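# Snap the loose fuse into the empty clip holder

## Task

Push the loose fuse down into the empty fuse holder until it rests level in both of its clips, with the holder lying flat on the bench. It only counts if the fuse stays seated on its own once the robot lets go.

## Robot and tools

ROBOT. Two six-joint arms, left_arm and right_arm (Doosan M1013 type), each ending in a parallel gripper whose pads open up to 50 mm. Base positions in the scene frame: left_arm (+0.058, +0.512, 0) m, quat_wxyz (+0.999, 0, 0, -0.048); right_arm (+0.024, -0.558, 0) m, quat_wxyz (+0.998, 0, 0, +0.067).

FRAME. One shared scene frame: origin on the table top midway between the arms, +x out over the table, +z up, left_arm on the +y side. The names left and right do not refer to image sides. Reported hand positions are approximate, worse at long reach. The gripper's fingers point along its own +z and close along its x; end_effector_position is the point between the pads, and the fingertips extend 17.5 mm past it. A flat block juts about 9 cm from the wrist roll axis toward the gripper's -y and rotates with it. Turning only the wrist roll swings the pad point on a 25 mm circle.

ROW LAYOUT. Every motion command is a row of 18 numbers, each in [-1, 1], always covering both arms: left_arm's 6 joint numbers, then its gripper position, force_limit, speed; then the same 9 for right_arm. Joint order inside each arm: forearm roll (joint_4), elbow (joint_3), waist (joint_1), wrist pitch (joint_5), wrist roll (joint_6), shoulder (joint_2). Joint numbers are relative offsets, scaled so 1.0 equals 1.398 rad for waist and shoulder, 2.097 rad for elbow, 2.622 rad for forearm roll, wrist pitch and wrist roll. Joint ranges (rad): elbow -2.792 to 2.792, all others -6.283 to 6.283; true ends may differ by 0.010.

GRIPPER NUMBERS are absolute, not offsets. position: +1 fully open (50 mm), about -0.65 pads meet, -1 means close until the object stops the fingers. force_limit per pad: -1 about 20 N, 0 about 102 N, +1 about 185 N (actual grip may exceed this by ~17 %). speed of the gap: -1 20 mm/s, 0 85 mm/s, +1 150 mm/s. To leave a gripper unchanged, repeat its previous three numbers; a 0 is a real command. New force or speed only applies after the position number changes by at least 0.01; for a gentler grip, open first.

TOOLS.
execute_actions(actions): a list of actions; each action is a table of up to 15 rows, one row per 1/30 s step, the last row held to fill 15 steps (0.5 s). Joint offsets in every row count from the angles at the start of that action, not from the previous row; for the first action, from the last reported angles. An action pushing a joint more than 0.010 rad past its stated end is rejected for both arms; a malformed action, or a first action failing this, rejects the whole call. An empty list just returns state and images.
move(target, speed, blocking): target is one 18-number row whose joint offsets count from the Joint positions in the latest result showing them. All joints follow paths finishing together, lasting 0.5 to 10 s (cut off at 10 s). speed is the top rate in rad/s of the joint with farthest to go, 0.01 to 2, default 0.5. Paths ignore obstacles and the other arm. blocking=false returns after 0.5 s; then check with wait(0), and no other motion is accepted until the move reports its end. Its result adds a move: line with the ending (done, off_target, moving, held, fault), limits=held or limits=none, and each arm's joint farthest from target.
wait(seconds): 0 to 10; holds last commands, lets a running move continue.
stop(): brakes a running move; fingers keep moving.
zoom_image(camera, region): region [x0, y0, x1, y1] in pixels, at most 504 by 504; cameras cam_high, cam_low, cam_left_wrist, cam_right_wrist, each 896x504.
show_instructions(): shows the reference images. read_manual(section): licence texts only.
finished_scene(scene): ends the given scene; irreversible; the goal must already hold.

DRIVE LIMITS. Joint target speed caps: 2.09 rad/s waist and shoulder, 3.14 elbow, 3.93 wrist joints, 0.3 s to ramp up. Targets stay within a lead of the measured angle (0.456 rad waist/shoulder, 0.683 elbow, 0.854 wrist joints), and are scaled back if they would place the gripper over 70 mm from where it is. Big displacements may need several actions; finish an interrupted motion with a new command.

RESULTS. State line per arm: end_effector_position (m), end_effector_quat_wxyz, linear and angular velocity. Joint positions, velocities, Joint targets and torques listed per arm in the joint order above. object_status: 0 moving, 1 blocked while opening, 2 blocked while closing (a real grip), 3 reached requested position or pads met (usually nothing held). Opening in mm is about (250 - position_measured) x 0.202. Step readings show positions at some steps; HELD marks steps where an arm's part was held back. 'joint command not followed' means the clearance check altered joint targets. 'joint sent to its limit' means a joint was stopped at its end. Flange force is the controller's estimate of outside force, noisy, including held weight; 'no reading' means no estimate. MOTOR HOT warns of overheating, which leads to braking.

AVOID. Torque fault when contact torque reaches load limits (waist 316, shoulder 316, elbow 148, wrist joints 41.8 N m) or force fault at 144 N on any part: the arm halts for 10 s. Arms are stiff, so aiming even slightly beyond a contact can fault; press gently and slowly, since faster touches hit harder. Do not let the arms collide, and never knock or drop items off the table. Held parts may occasionally be tugged, and loose items nudged. Before finishing, release the fuse and confirm it stays seated by itself.

Each tool is called as name(argument=value, ...) on one line, values as JSON.

Reference images:

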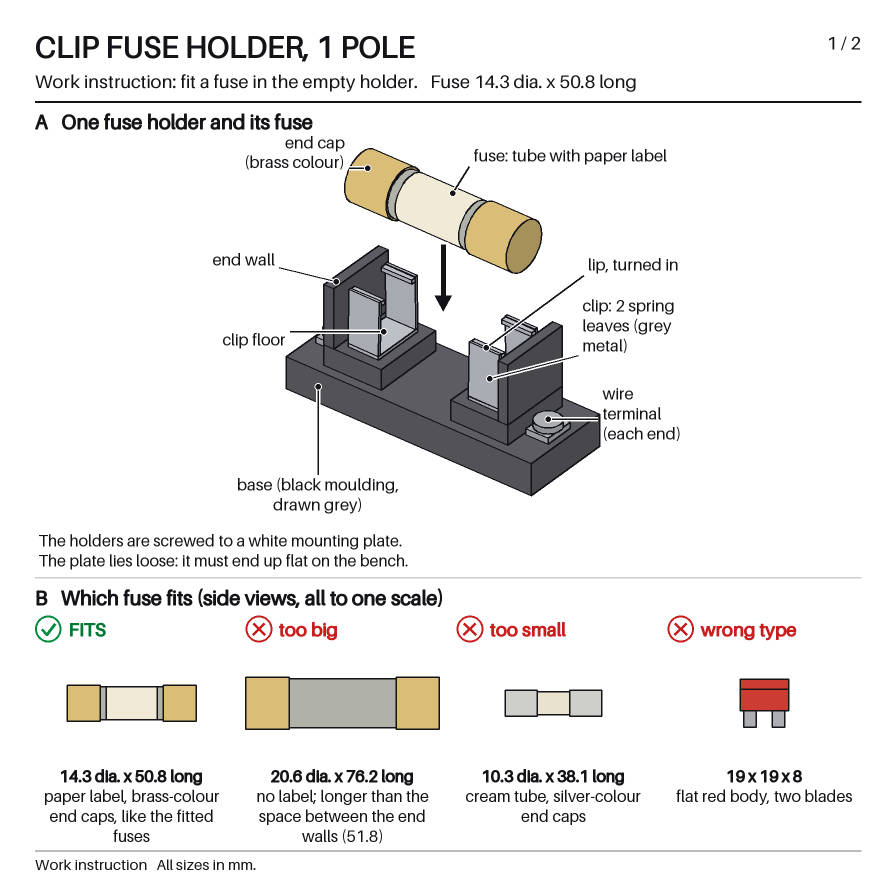

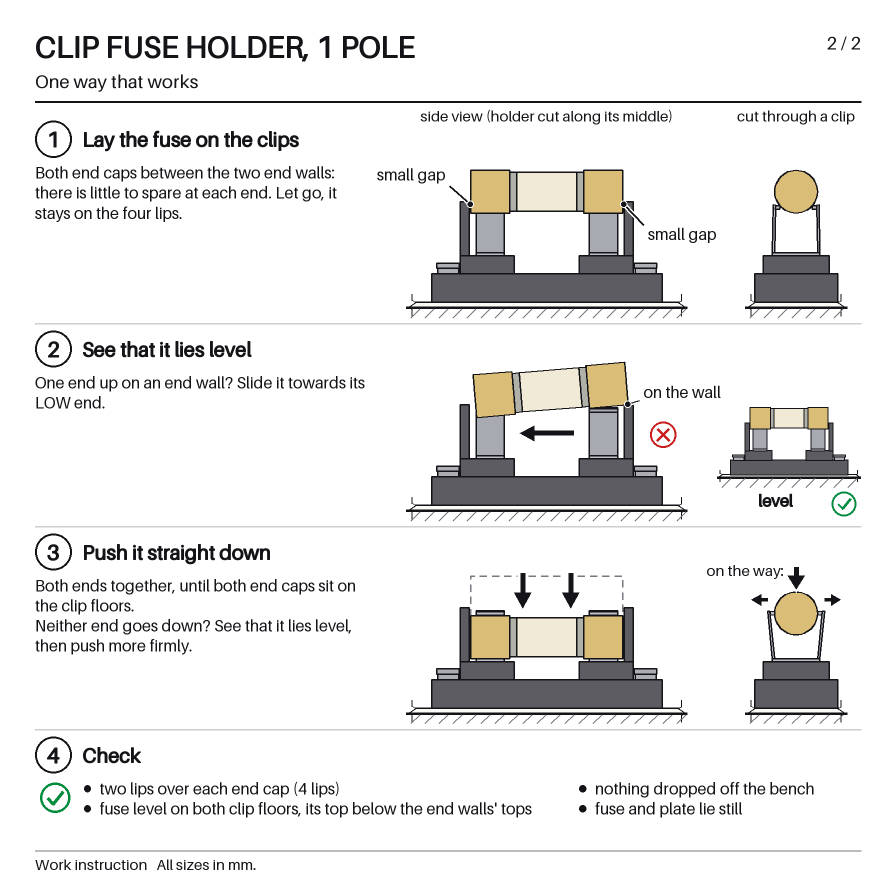

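## Session

execute_actions(actions=[])

Scene clock: 0.00 s.
left_arm: end_effector_position=(+0.5346, +0.2078, +0.2648) position_measured=3 object_status=3 end_effector_quat_wxyz=(+0.460, +0.799, -0.024, +0.388) end_effector_velocity=(+0.001, +0.000, -0.000) end_effector_angular_velocity=(-0.000, +0.001, +0.002) | right_arm: end_effector_position=(+0.6436, -0.4752, +0.3383) position_measured=3 object_status=3 end_effector_quat_wxyz=(-0.000, +0.658, +0.753, -0.001) end_effector_velocity=(-0.001, -0.000, -0.000) end_effector_angular_velocity=(-0.001, +0.001, -0.000)
Joint names: [forearm roll, elbow, waist, wrist pitch, wrist roll, shoulder]
Joint positions: left_arm=[ 0.82   2.518 -0.325 -0.651  0.167 -0.154] | right_arm=[-0.002  1.621 -0.054  1.354 -0.054  0.169]
Joint velocities: left_arm=[-0.002 -0.001  0.     0.001 -0.     0.001] | right_arm=[-0.001  0.001  0.     0.     0.    -0.   ]
Joint torques (N m, as the joint torque sensors report them, + toward a larger angle): no reading
Flange force (N, the push that the arm receives, along the gripper's own x y z axes): no reading
Joint targets: left_arm=[0.820 2.518 -0.325 -0.651 0.167 -0.154] | right_arm=[-0.002 1.621 -0.054 1.354 -0.054 0.169]

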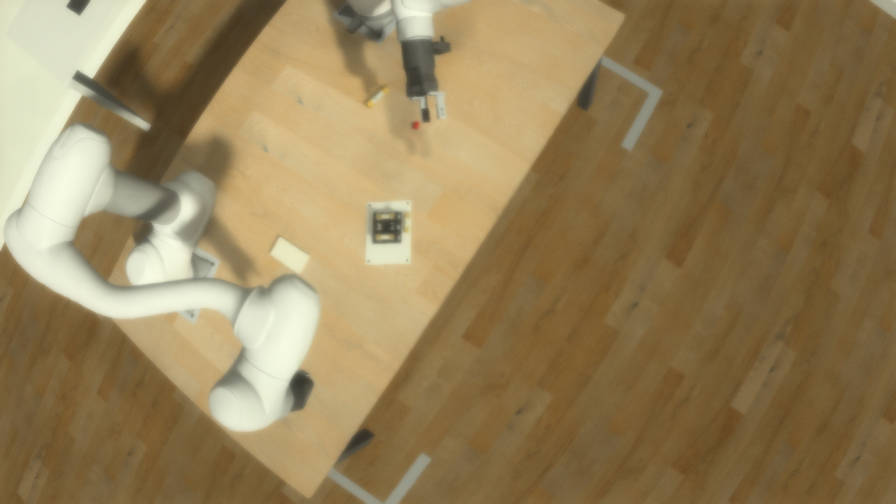

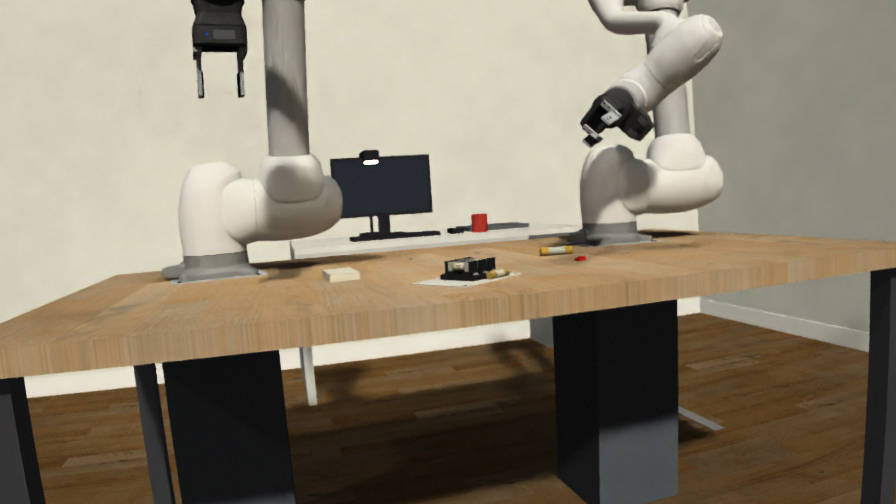

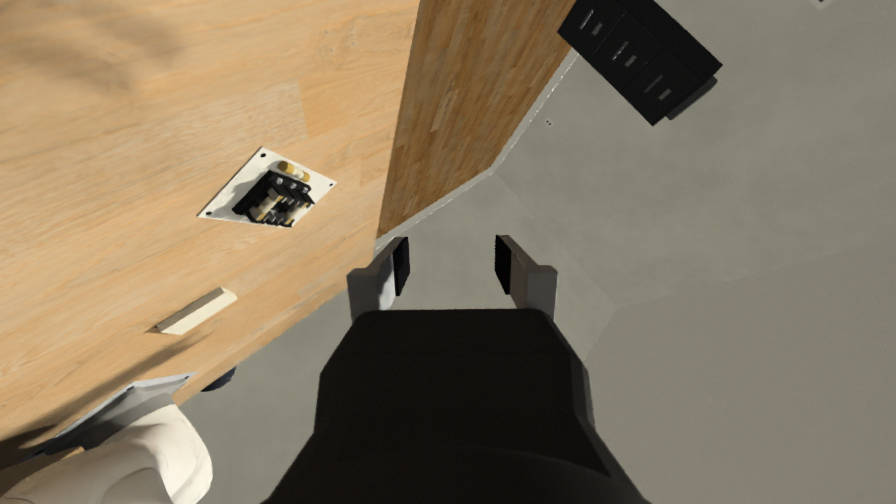

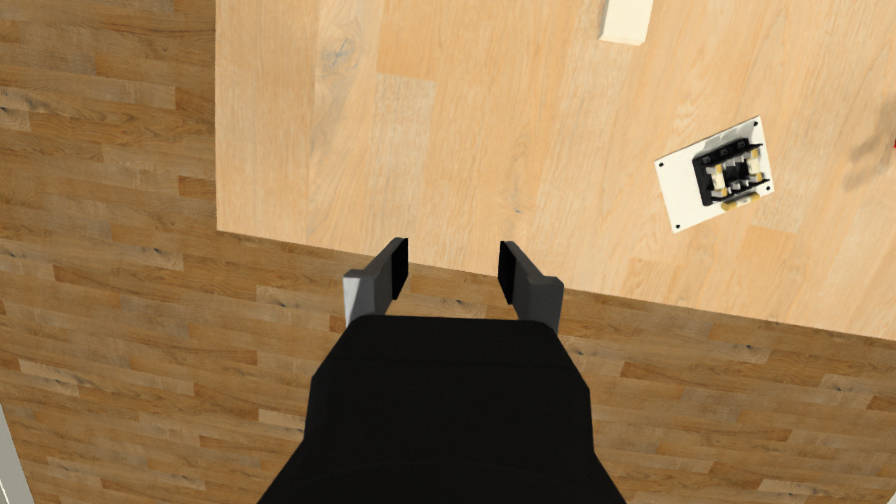

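zoom_image(camera="cam_right_wrist", region=[630, 100, 810, 240])

zoom_image(camera="cam_high", region=[330, 70, 470, 280])

zoom_image(camera="cam_low", region=[400, 230, 620, 300])

Region (630, 100, 810, 240) of cam_right_wrist's 896x504 image, scaled by 2.800, with more detail than that image has.

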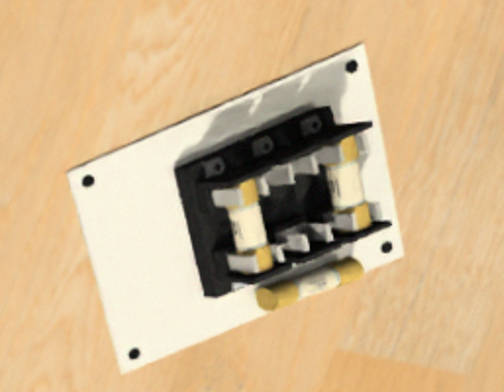

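Region (330, 70, 470, 280) of cam_high's 896x504 image, scaled by 2.400, with more detail than that image has.

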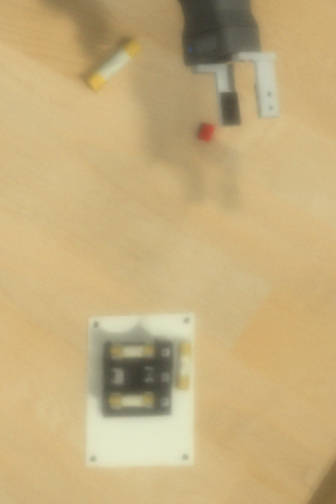

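Region (400, 230, 620, 300) of cam_low's 896x504 image, scaled by 2.291, with more detail than that image has; it fills the top 160 rows of this view, and the rest is white.

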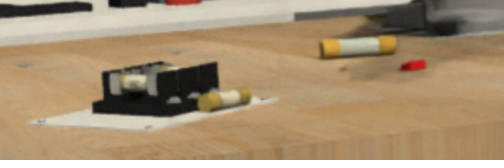

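move(target=[0,0,0.4,0,0,0,1,-0.5,0, 0,-0.0243,0.44,-0.0946,-0.4664,0.2137,1,-0.5,0], speed=0.9)

Scene clock: 19.30 s.
left_arm: end_effector_position=(+0.6235, +0.5071, +0.2648) position_measured=3 object_status=3 end_effector_quat_wxyz=(+0.335, +0.774, +0.198, +0.499) end_effector_velocity=(+0.001, +0.000, +0.001) end_effector_angular_velocity=(-0.001, -0.002, +0.002) | right_arm: end_effector_position=(+0.6092, -0.0562, +0.1505) position_measured=3 object_status=3 end_effector_quat_wxyz=(-0.001, -0.200, +0.980, -0.001) end_effector_velocity=(-0.000, +0.000, +0.000) end_effector_angular_velocity=(+0.000, -0.000, -0.001)
Joint names: [forearm roll, elbow, waist, wrist pitch, wrist roll, shoulder]
Joint positions: left_arm=[ 0.82   2.518  0.234 -0.651  0.167 -0.154] | right_arm=[-0.002  1.57   0.561  1.106 -1.277  0.468]
Joint velocities: left_arm=[-0.003 -0.001 -0.    -0.     0.    -0.   ] | right_arm=[ 0.    -0.     0.    -0.     0.002  0.   ]
Joint torques (N m, as the joint torque sensors report them, + toward a larger angle): left_arm=[  1.09 -35.78   2.04  -2.44  -0.2  -21.66] | right_arm=[  4.   -37.31   2.17   0.33   0.41 -87.92]
Flange force (N, the push that the arm receives, along the gripper's own x y z axes): left_arm=no reading | right_arm=[-6.1 -1.5 -0.2]
Joint targets: left_arm=[0.820 2.518 0.234 -0.651 0.167 -0.154] | right_arm=[-0.002 1.570 0.561 1.106 -1.277 0.468]
move: done; limits=none; left_arm: farthest joint: the waist, 0.000 radians from its target (0.559 radians at the start); right_arm: farthest joint: the waist, 0.000 radians from its target (0.615 radians at the start)

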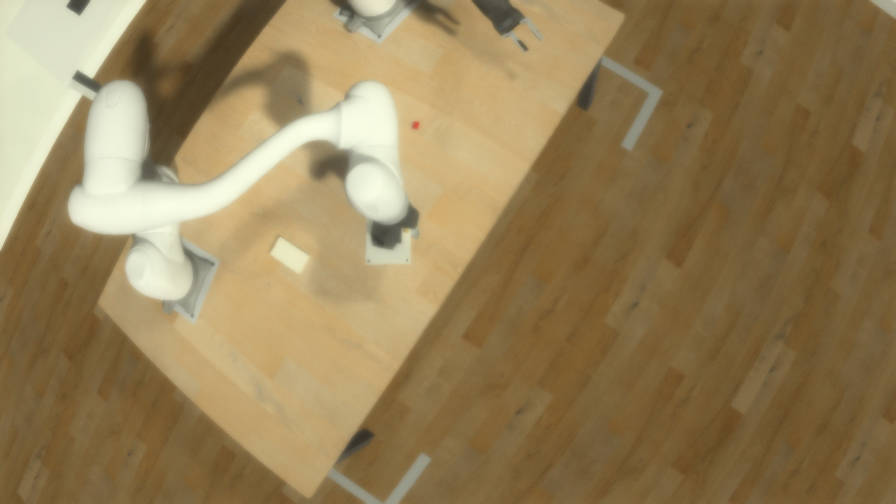

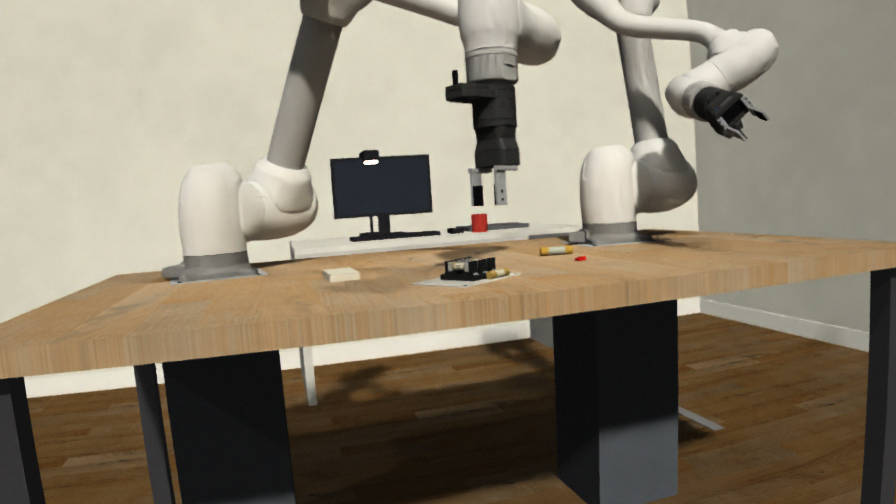

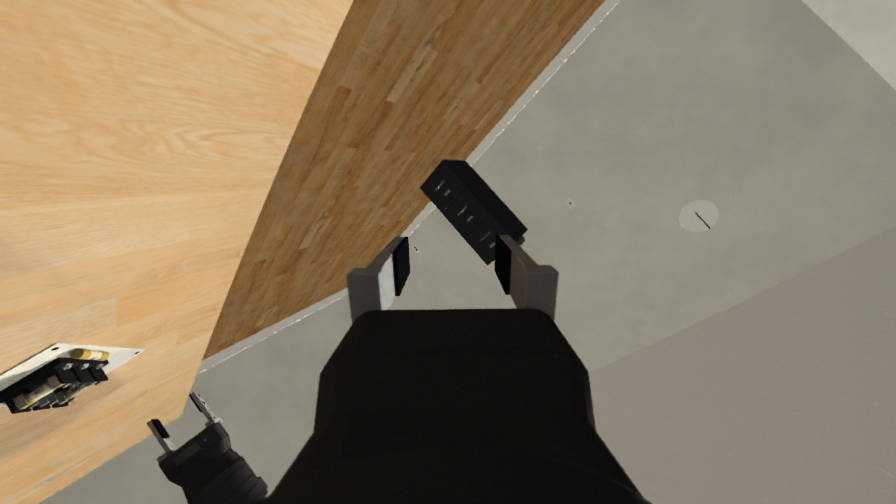

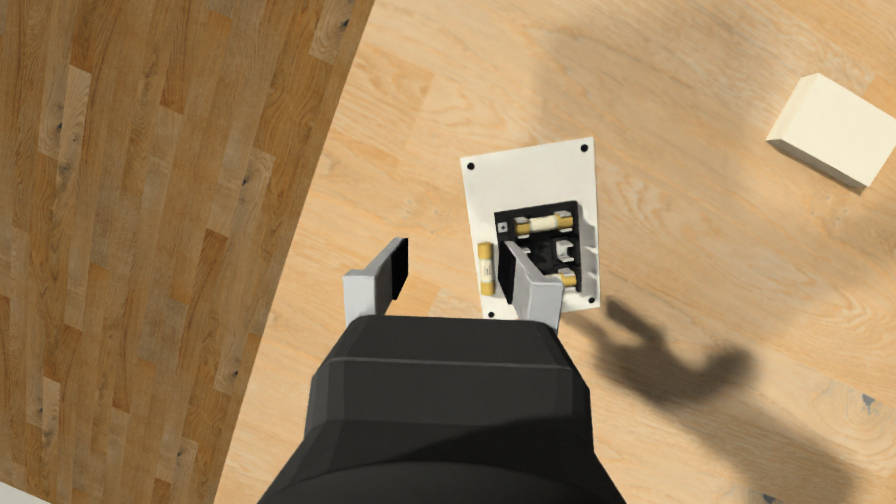

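zoom_image(camera="cam_right_wrist", region=[440, 190, 620, 330])

Region (440, 190, 620, 330) of cam_right_wrist's 896x504 image, scaled by 2.800, with more detail than that image has.

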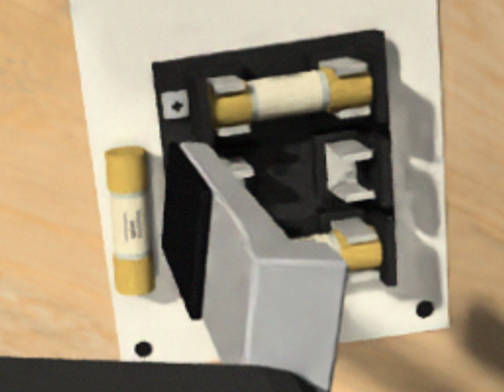

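move(target=[0,0,0,0,0,0,1,-0.5,0, 0,0.0491,0.0458,-0.0549,-0.0088,0.0286,1,-0.5,0], speed=0.3)

Scene clock: 33.90 s.
left_arm: end_effector_position=(+0.6235, +0.5071, +0.2648) position_measured=3 object_status=3 end_effector_quat_wxyz=(+0.335, +0.774, +0.198, +0.499) end_effector_velocity=(+0.000, -0.000, +0.000) end_effector_angular_velocity=(-0.000, -0.001, -0.001) | right_arm: end_effector_position=(+0.5629, -0.0324, +0.0703) position_measured=3 object_status=3 end_effector_quat_wxyz=(-0.000, -0.243, +0.970, -0.001) end_effector_velocity=(-0.000, -0.001, -0.001) end_effector_angular_velocity=(-0.001, +0.001, -0.000)
Joint names: [forearm roll, elbow, waist, wrist pitch, wrist roll, shoulder]
Joint positions: left_arm=[ 0.82   2.518  0.234 -0.651  0.167 -0.154] | right_arm=[-0.002  1.673  0.625  0.962 -1.3    0.507]
Joint velocities: left_arm=[-0.    -0.    -0.001 -0.001  0.     0.   ] | right_arm=[-0.     0.001 -0.001  0.    -0.     0.   ]
Joint torques (N m, as the joint torque sensors report them, + toward a larger angle): left_arm=[  1.11 -34.82   0.4   -2.78  -0.11 -23.26] | right_arm=[  3.48 -33.06   2.58   0.09   0.06 -91.12]
Flange force (N, the push that the arm receives, along the gripper's own x y z axes): left_arm=no reading | right_arm=[-11.7 -0.2 1.7]
Joint targets: left_arm=[0.820 2.518 0.234 -0.651 0.167 -0.154] | right_arm=[-0.002 1.673 0.625 0.962 -1.300 0.508]
move: done; limits=none; left_arm: farthest joint: the waist, 0.000 radians from its target (0.000 radians at the start); right_arm: farthest joint: the shoulder, 0.001 radians from its target (0.040 radians at the start)

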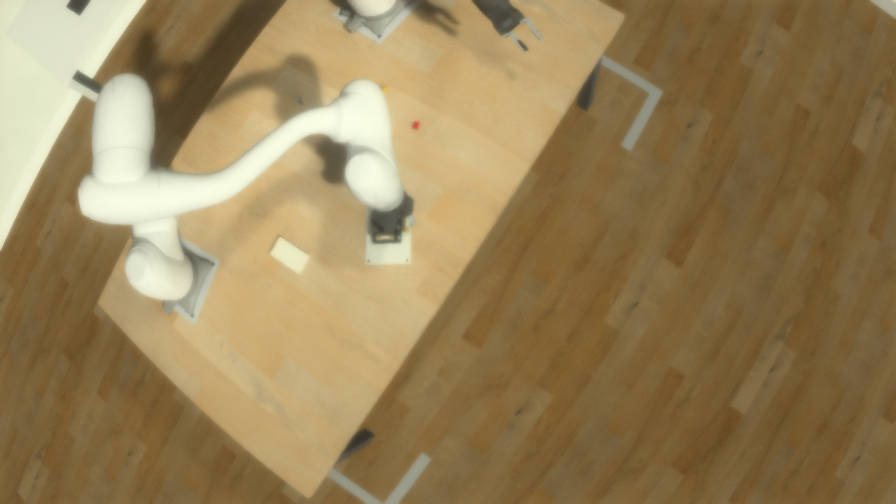

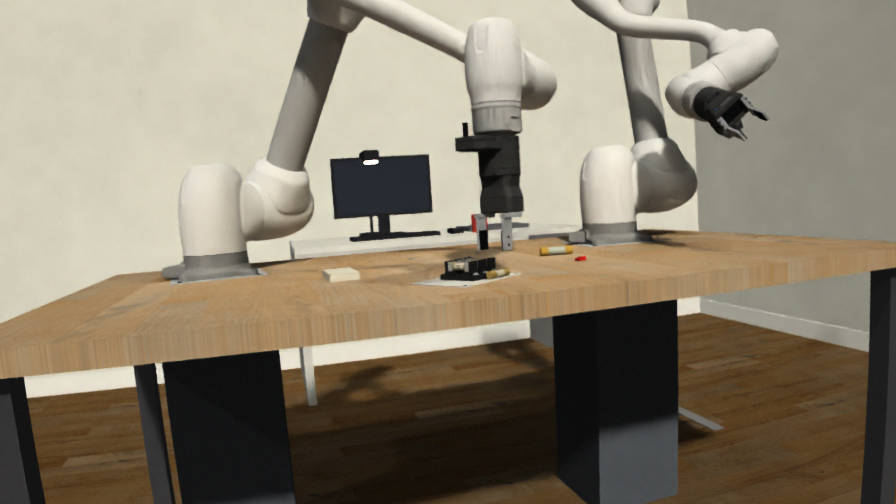

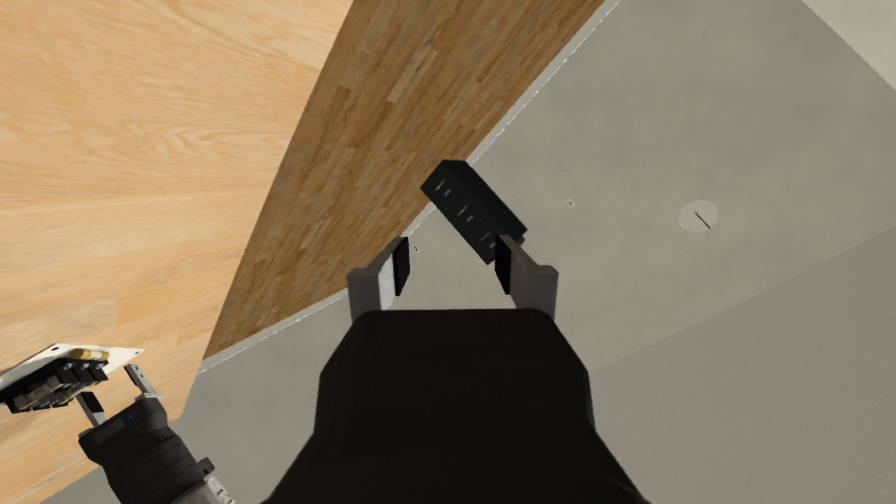

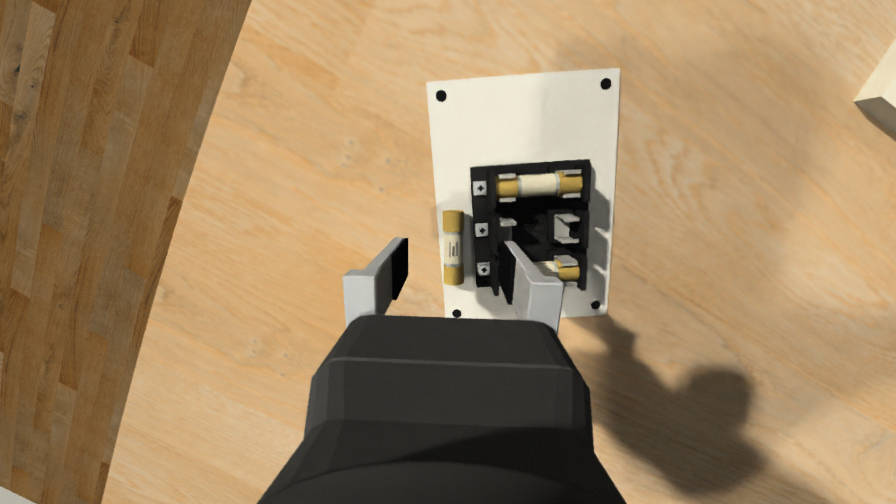

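zoom_image(camera="cam_right_wrist", region=[390, 150, 620, 330])

Region (390, 150, 620, 330) of cam_right_wrist's 896x504 image, scaled by 2.191, with more detail than that image has; it fills the top 394 rows of this view, and the rest is white.

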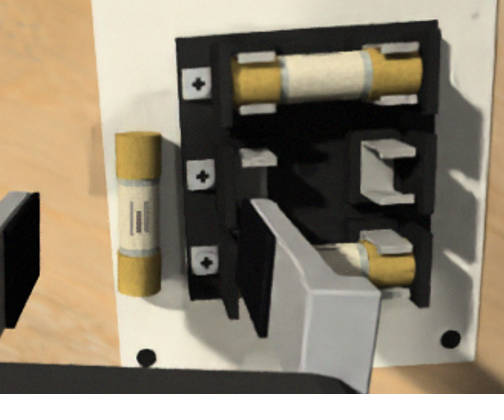

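move(target=[0,0,0,0,0,0,1,-0.5,0, 0,0.001,0.0059,-0.0153,0.0031,0.0273,0.14,-0.5,0], speed=0.1)

zoom_image(camera="cam_right_wrist", region=[390, 150, 620, 330])

zoom_image(camera="cam_low", region=[420, 220, 560, 300])

Scene clock: 44.17 s.
left_arm: end_effector_position=(+0.6235, +0.5071, +0.2648) position_measured=3 object_status=3 end_effector_quat_wxyz=(+0.335, +0.774, +0.198, +0.499) end_effector_velocity=(-0.000, +0.000, -0.000) end_effector_angular_velocity=(+0.000, +0.000, +0.001) | right_arm: end_effector_position=(+0.5634, -0.0231, +0.0402) position_measured=132 object_status=3 end_effector_quat_wxyz=(-0.000, -0.243, +0.970, -0.001) end_effector_velocity=(+0.000, -0.000, -0.000) end_effector_angular_velocity=(+0.001, +0.000, -0.001)
Joint names: [forearm roll, elbow, waist, wrist pitch, wrist roll, shoulder]
Joint positions: left_arm=[ 0.82   2.518  0.234 -0.651  0.167 -0.154] | right_arm=[-0.002  1.675  0.633  0.922 -1.292  0.546]
Joint velocities: left_arm=[-0.     0.     0.001  0.    -0.    -0.001] | right_arm=[ 0.001 -0.    -0.001 -0.001 -0.     0.   ]
Joint torques (N m, as the joint torque sensors report them, + toward a larger angle): left_arm=[  1.29 -35.73  -0.08  -2.73   0.02 -22.24] | right_arm=[  3.59 -33.25   2.61  -0.23   0.22 -89.51]
Flange force (N, the push that the arm receives, along the gripper's own x y z axes): left_arm=no reading | right_arm=[-4.3 -2.6 -1.3]
Joint targets: left_arm=[0.820 2.518 0.234 -0.651 0.167 -0.154] | right_arm=[-0.002 1.675 0.633 0.922 -1.292 0.546]
move: done; limits=none; left_arm: farthest joint: the waist, 0.000 radians from its target (0.000 radians at the start); right_arm: farthest joint: the waist, 0.000 radians from its target (0.008 radians at the start)

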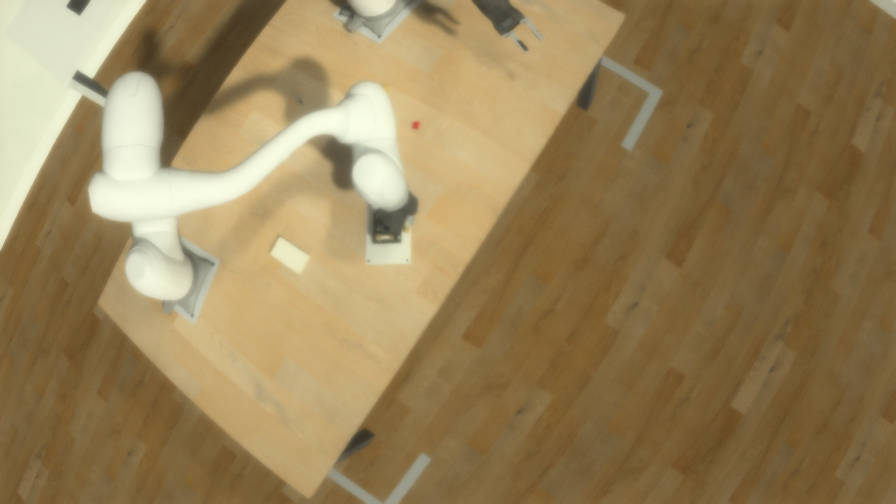

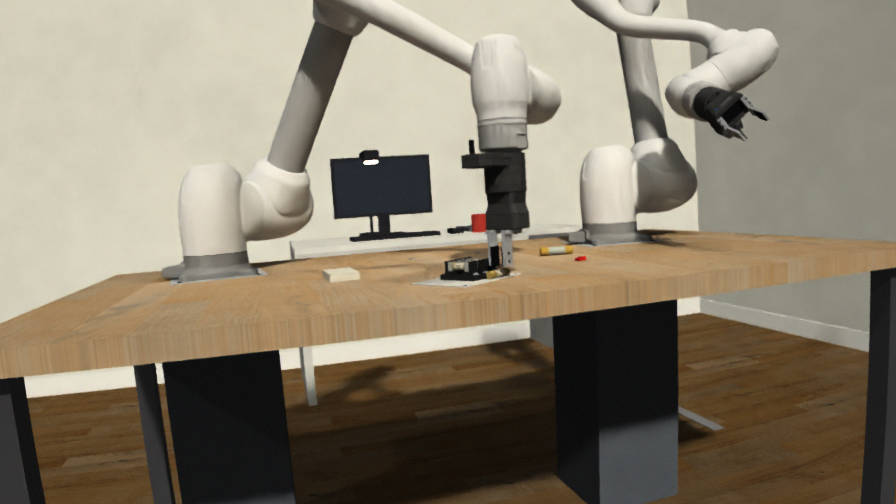

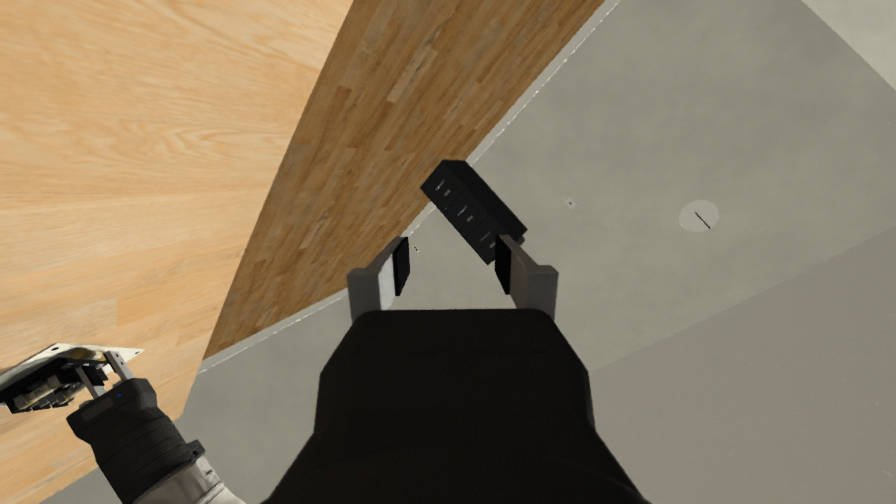

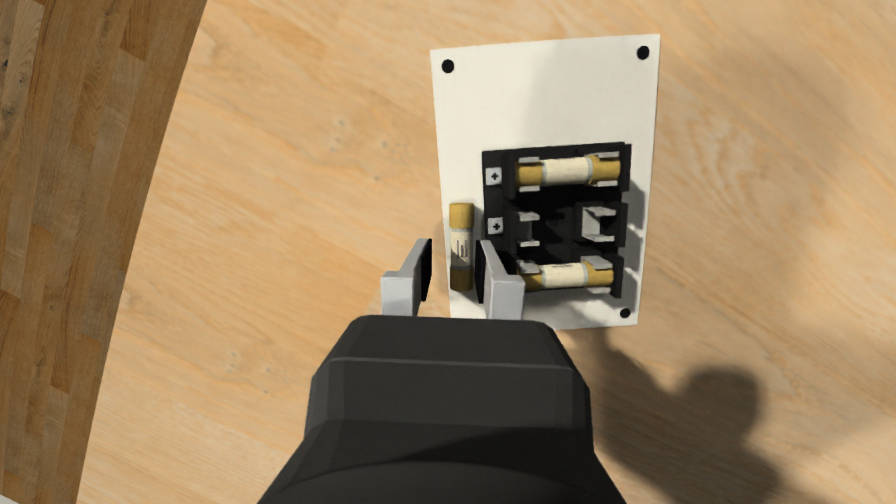

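Region (390, 150, 620, 330) of cam_right_wrist's 896x504 image, scaled by 2.191, with more detail than that image has; it fills the top 394 rows of this view, and the rest is white.

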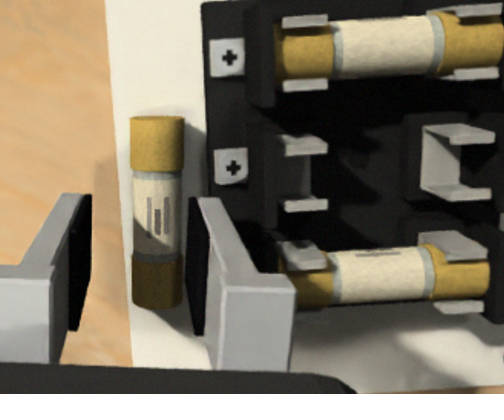

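Region (420, 220, 560, 300) of cam_low's 896x504 image, scaled by 3.600, with more detail than that image has; it fills the top 288 rows of this view, and the rest is white.

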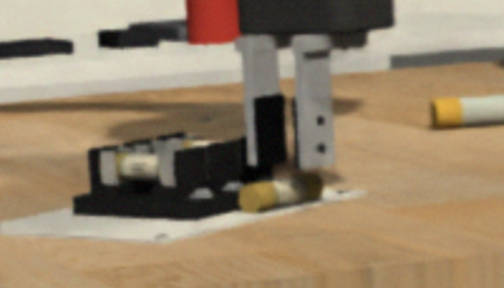

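move(target=[0,0,0,0,0,0,1,-0.5,0, 0,0.0036,-0.0031,-0.0092,-0.0016,0.0118,0.14,-0.5,0], speed=0.015)

zoom_image(camera="cam_right_wrist", region=[390, 150, 620, 330])

zoom_image(camera="cam_low", region=[420, 220, 560, 300])

Scene clock: 50.73 s.
left_arm: end_effector_position=(+0.6235, +0.5071, +0.2648) position_measured=3 object_status=3 end_effector_quat_wxyz=(+0.335, +0.774, +0.198, +0.499) end_effector_velocity=(+0.000, -0.000, +0.000) end_effector_angular_velocity=(-0.001, +0.000, -0.000) | right_arm: end_effector_position=(+0.5662, -0.0251, +0.0243) position_measured=132 object_status=3 end_effector_quat_wxyz=(-0.000, -0.243, +0.970, -0.001) end_effector_velocity=(-0.000, +0.000, -0.000) end_effector_angular_velocity=(+0.000, +0.000, -0.000)
Joint names: [forearm roll, elbow, waist, wrist pitch, wrist roll, shoulder]
Joint positions: left_arm=[ 0.82   2.518  0.234 -0.651  0.167 -0.154] | right_arm=[-0.002  1.683  0.629  0.898 -1.296  0.562]
Joint velocities: left_arm=[-0.    -0.    -0.001  0.    -0.001 -0.   ] | right_arm=[ 0.    -0.     0.001 -0.     0.001  0.   ]
Joint torques (N m, as the joint torque sensors report them, + toward a larger angle): left_arm=[  0.79 -35.35   1.15  -2.52  -0.19 -23.88] | right_arm=[  3.21 -32.51   1.31   0.18   0.18 -92.57]
Flange force (N, the push that the arm receives, along the gripper's own x y z axes): left_arm=no reading | right_arm=[-6.4 -0.1 1.5]
Joint targets: left_arm=[0.820 2.518 0.234 -0.651 0.167 -0.154] | right_arm=[-0.002 1.683 0.629 0.898 -1.296 0.562]
move: done; limits=none; left_arm: farthest joint: the waist, 0.000 radians from its target (0.000 radians at the start); right_arm: farthest joint: the waist, 0.000 radians from its target (0.005 radians at the start)

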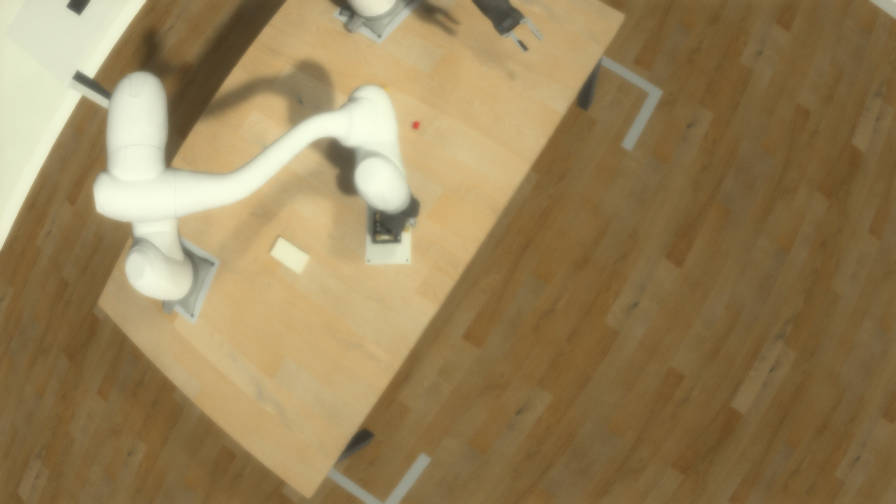

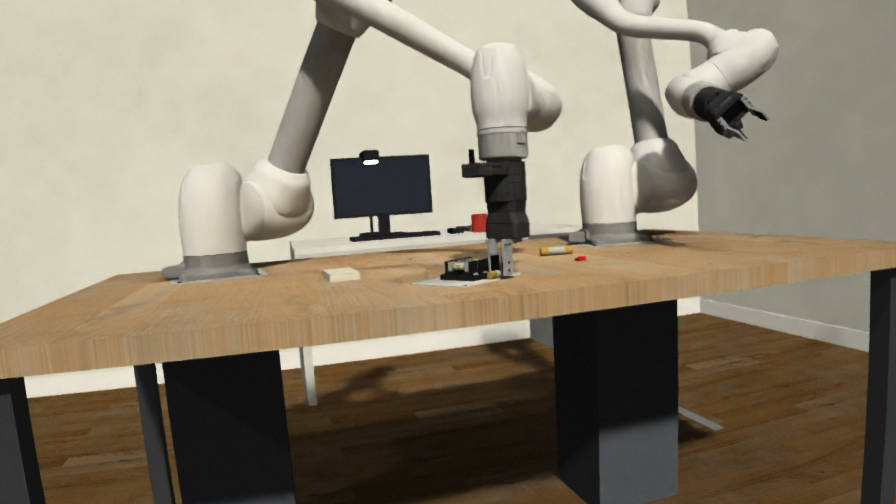

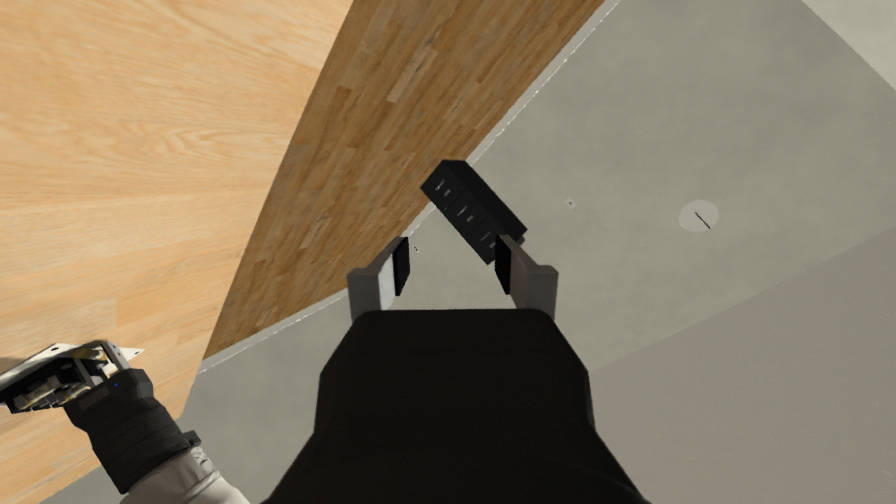

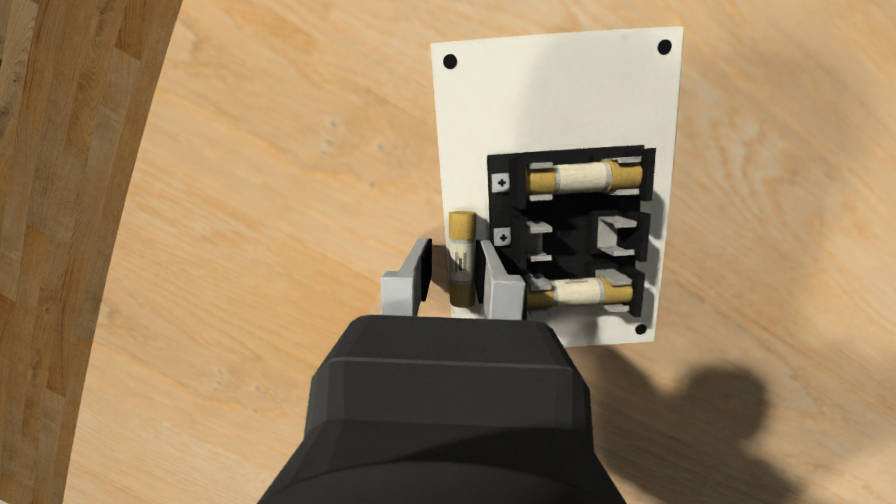

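Region (390, 150, 620, 330) of cam_right_wrist's 896x504 image, scaled by 2.191, with more detail than that image has; it fills the top 394 rows of this view, and the rest is white.

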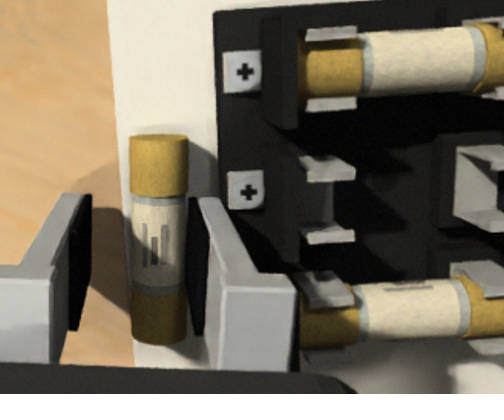

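Region (420, 220, 560, 300) of cam_low's 896x504 image, scaled by 3.600, with more detail than that image has; it fills the top 288 rows of this view, and the rest is white.

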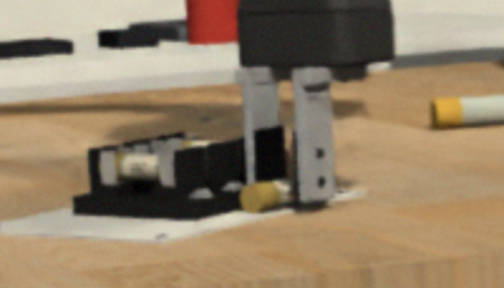

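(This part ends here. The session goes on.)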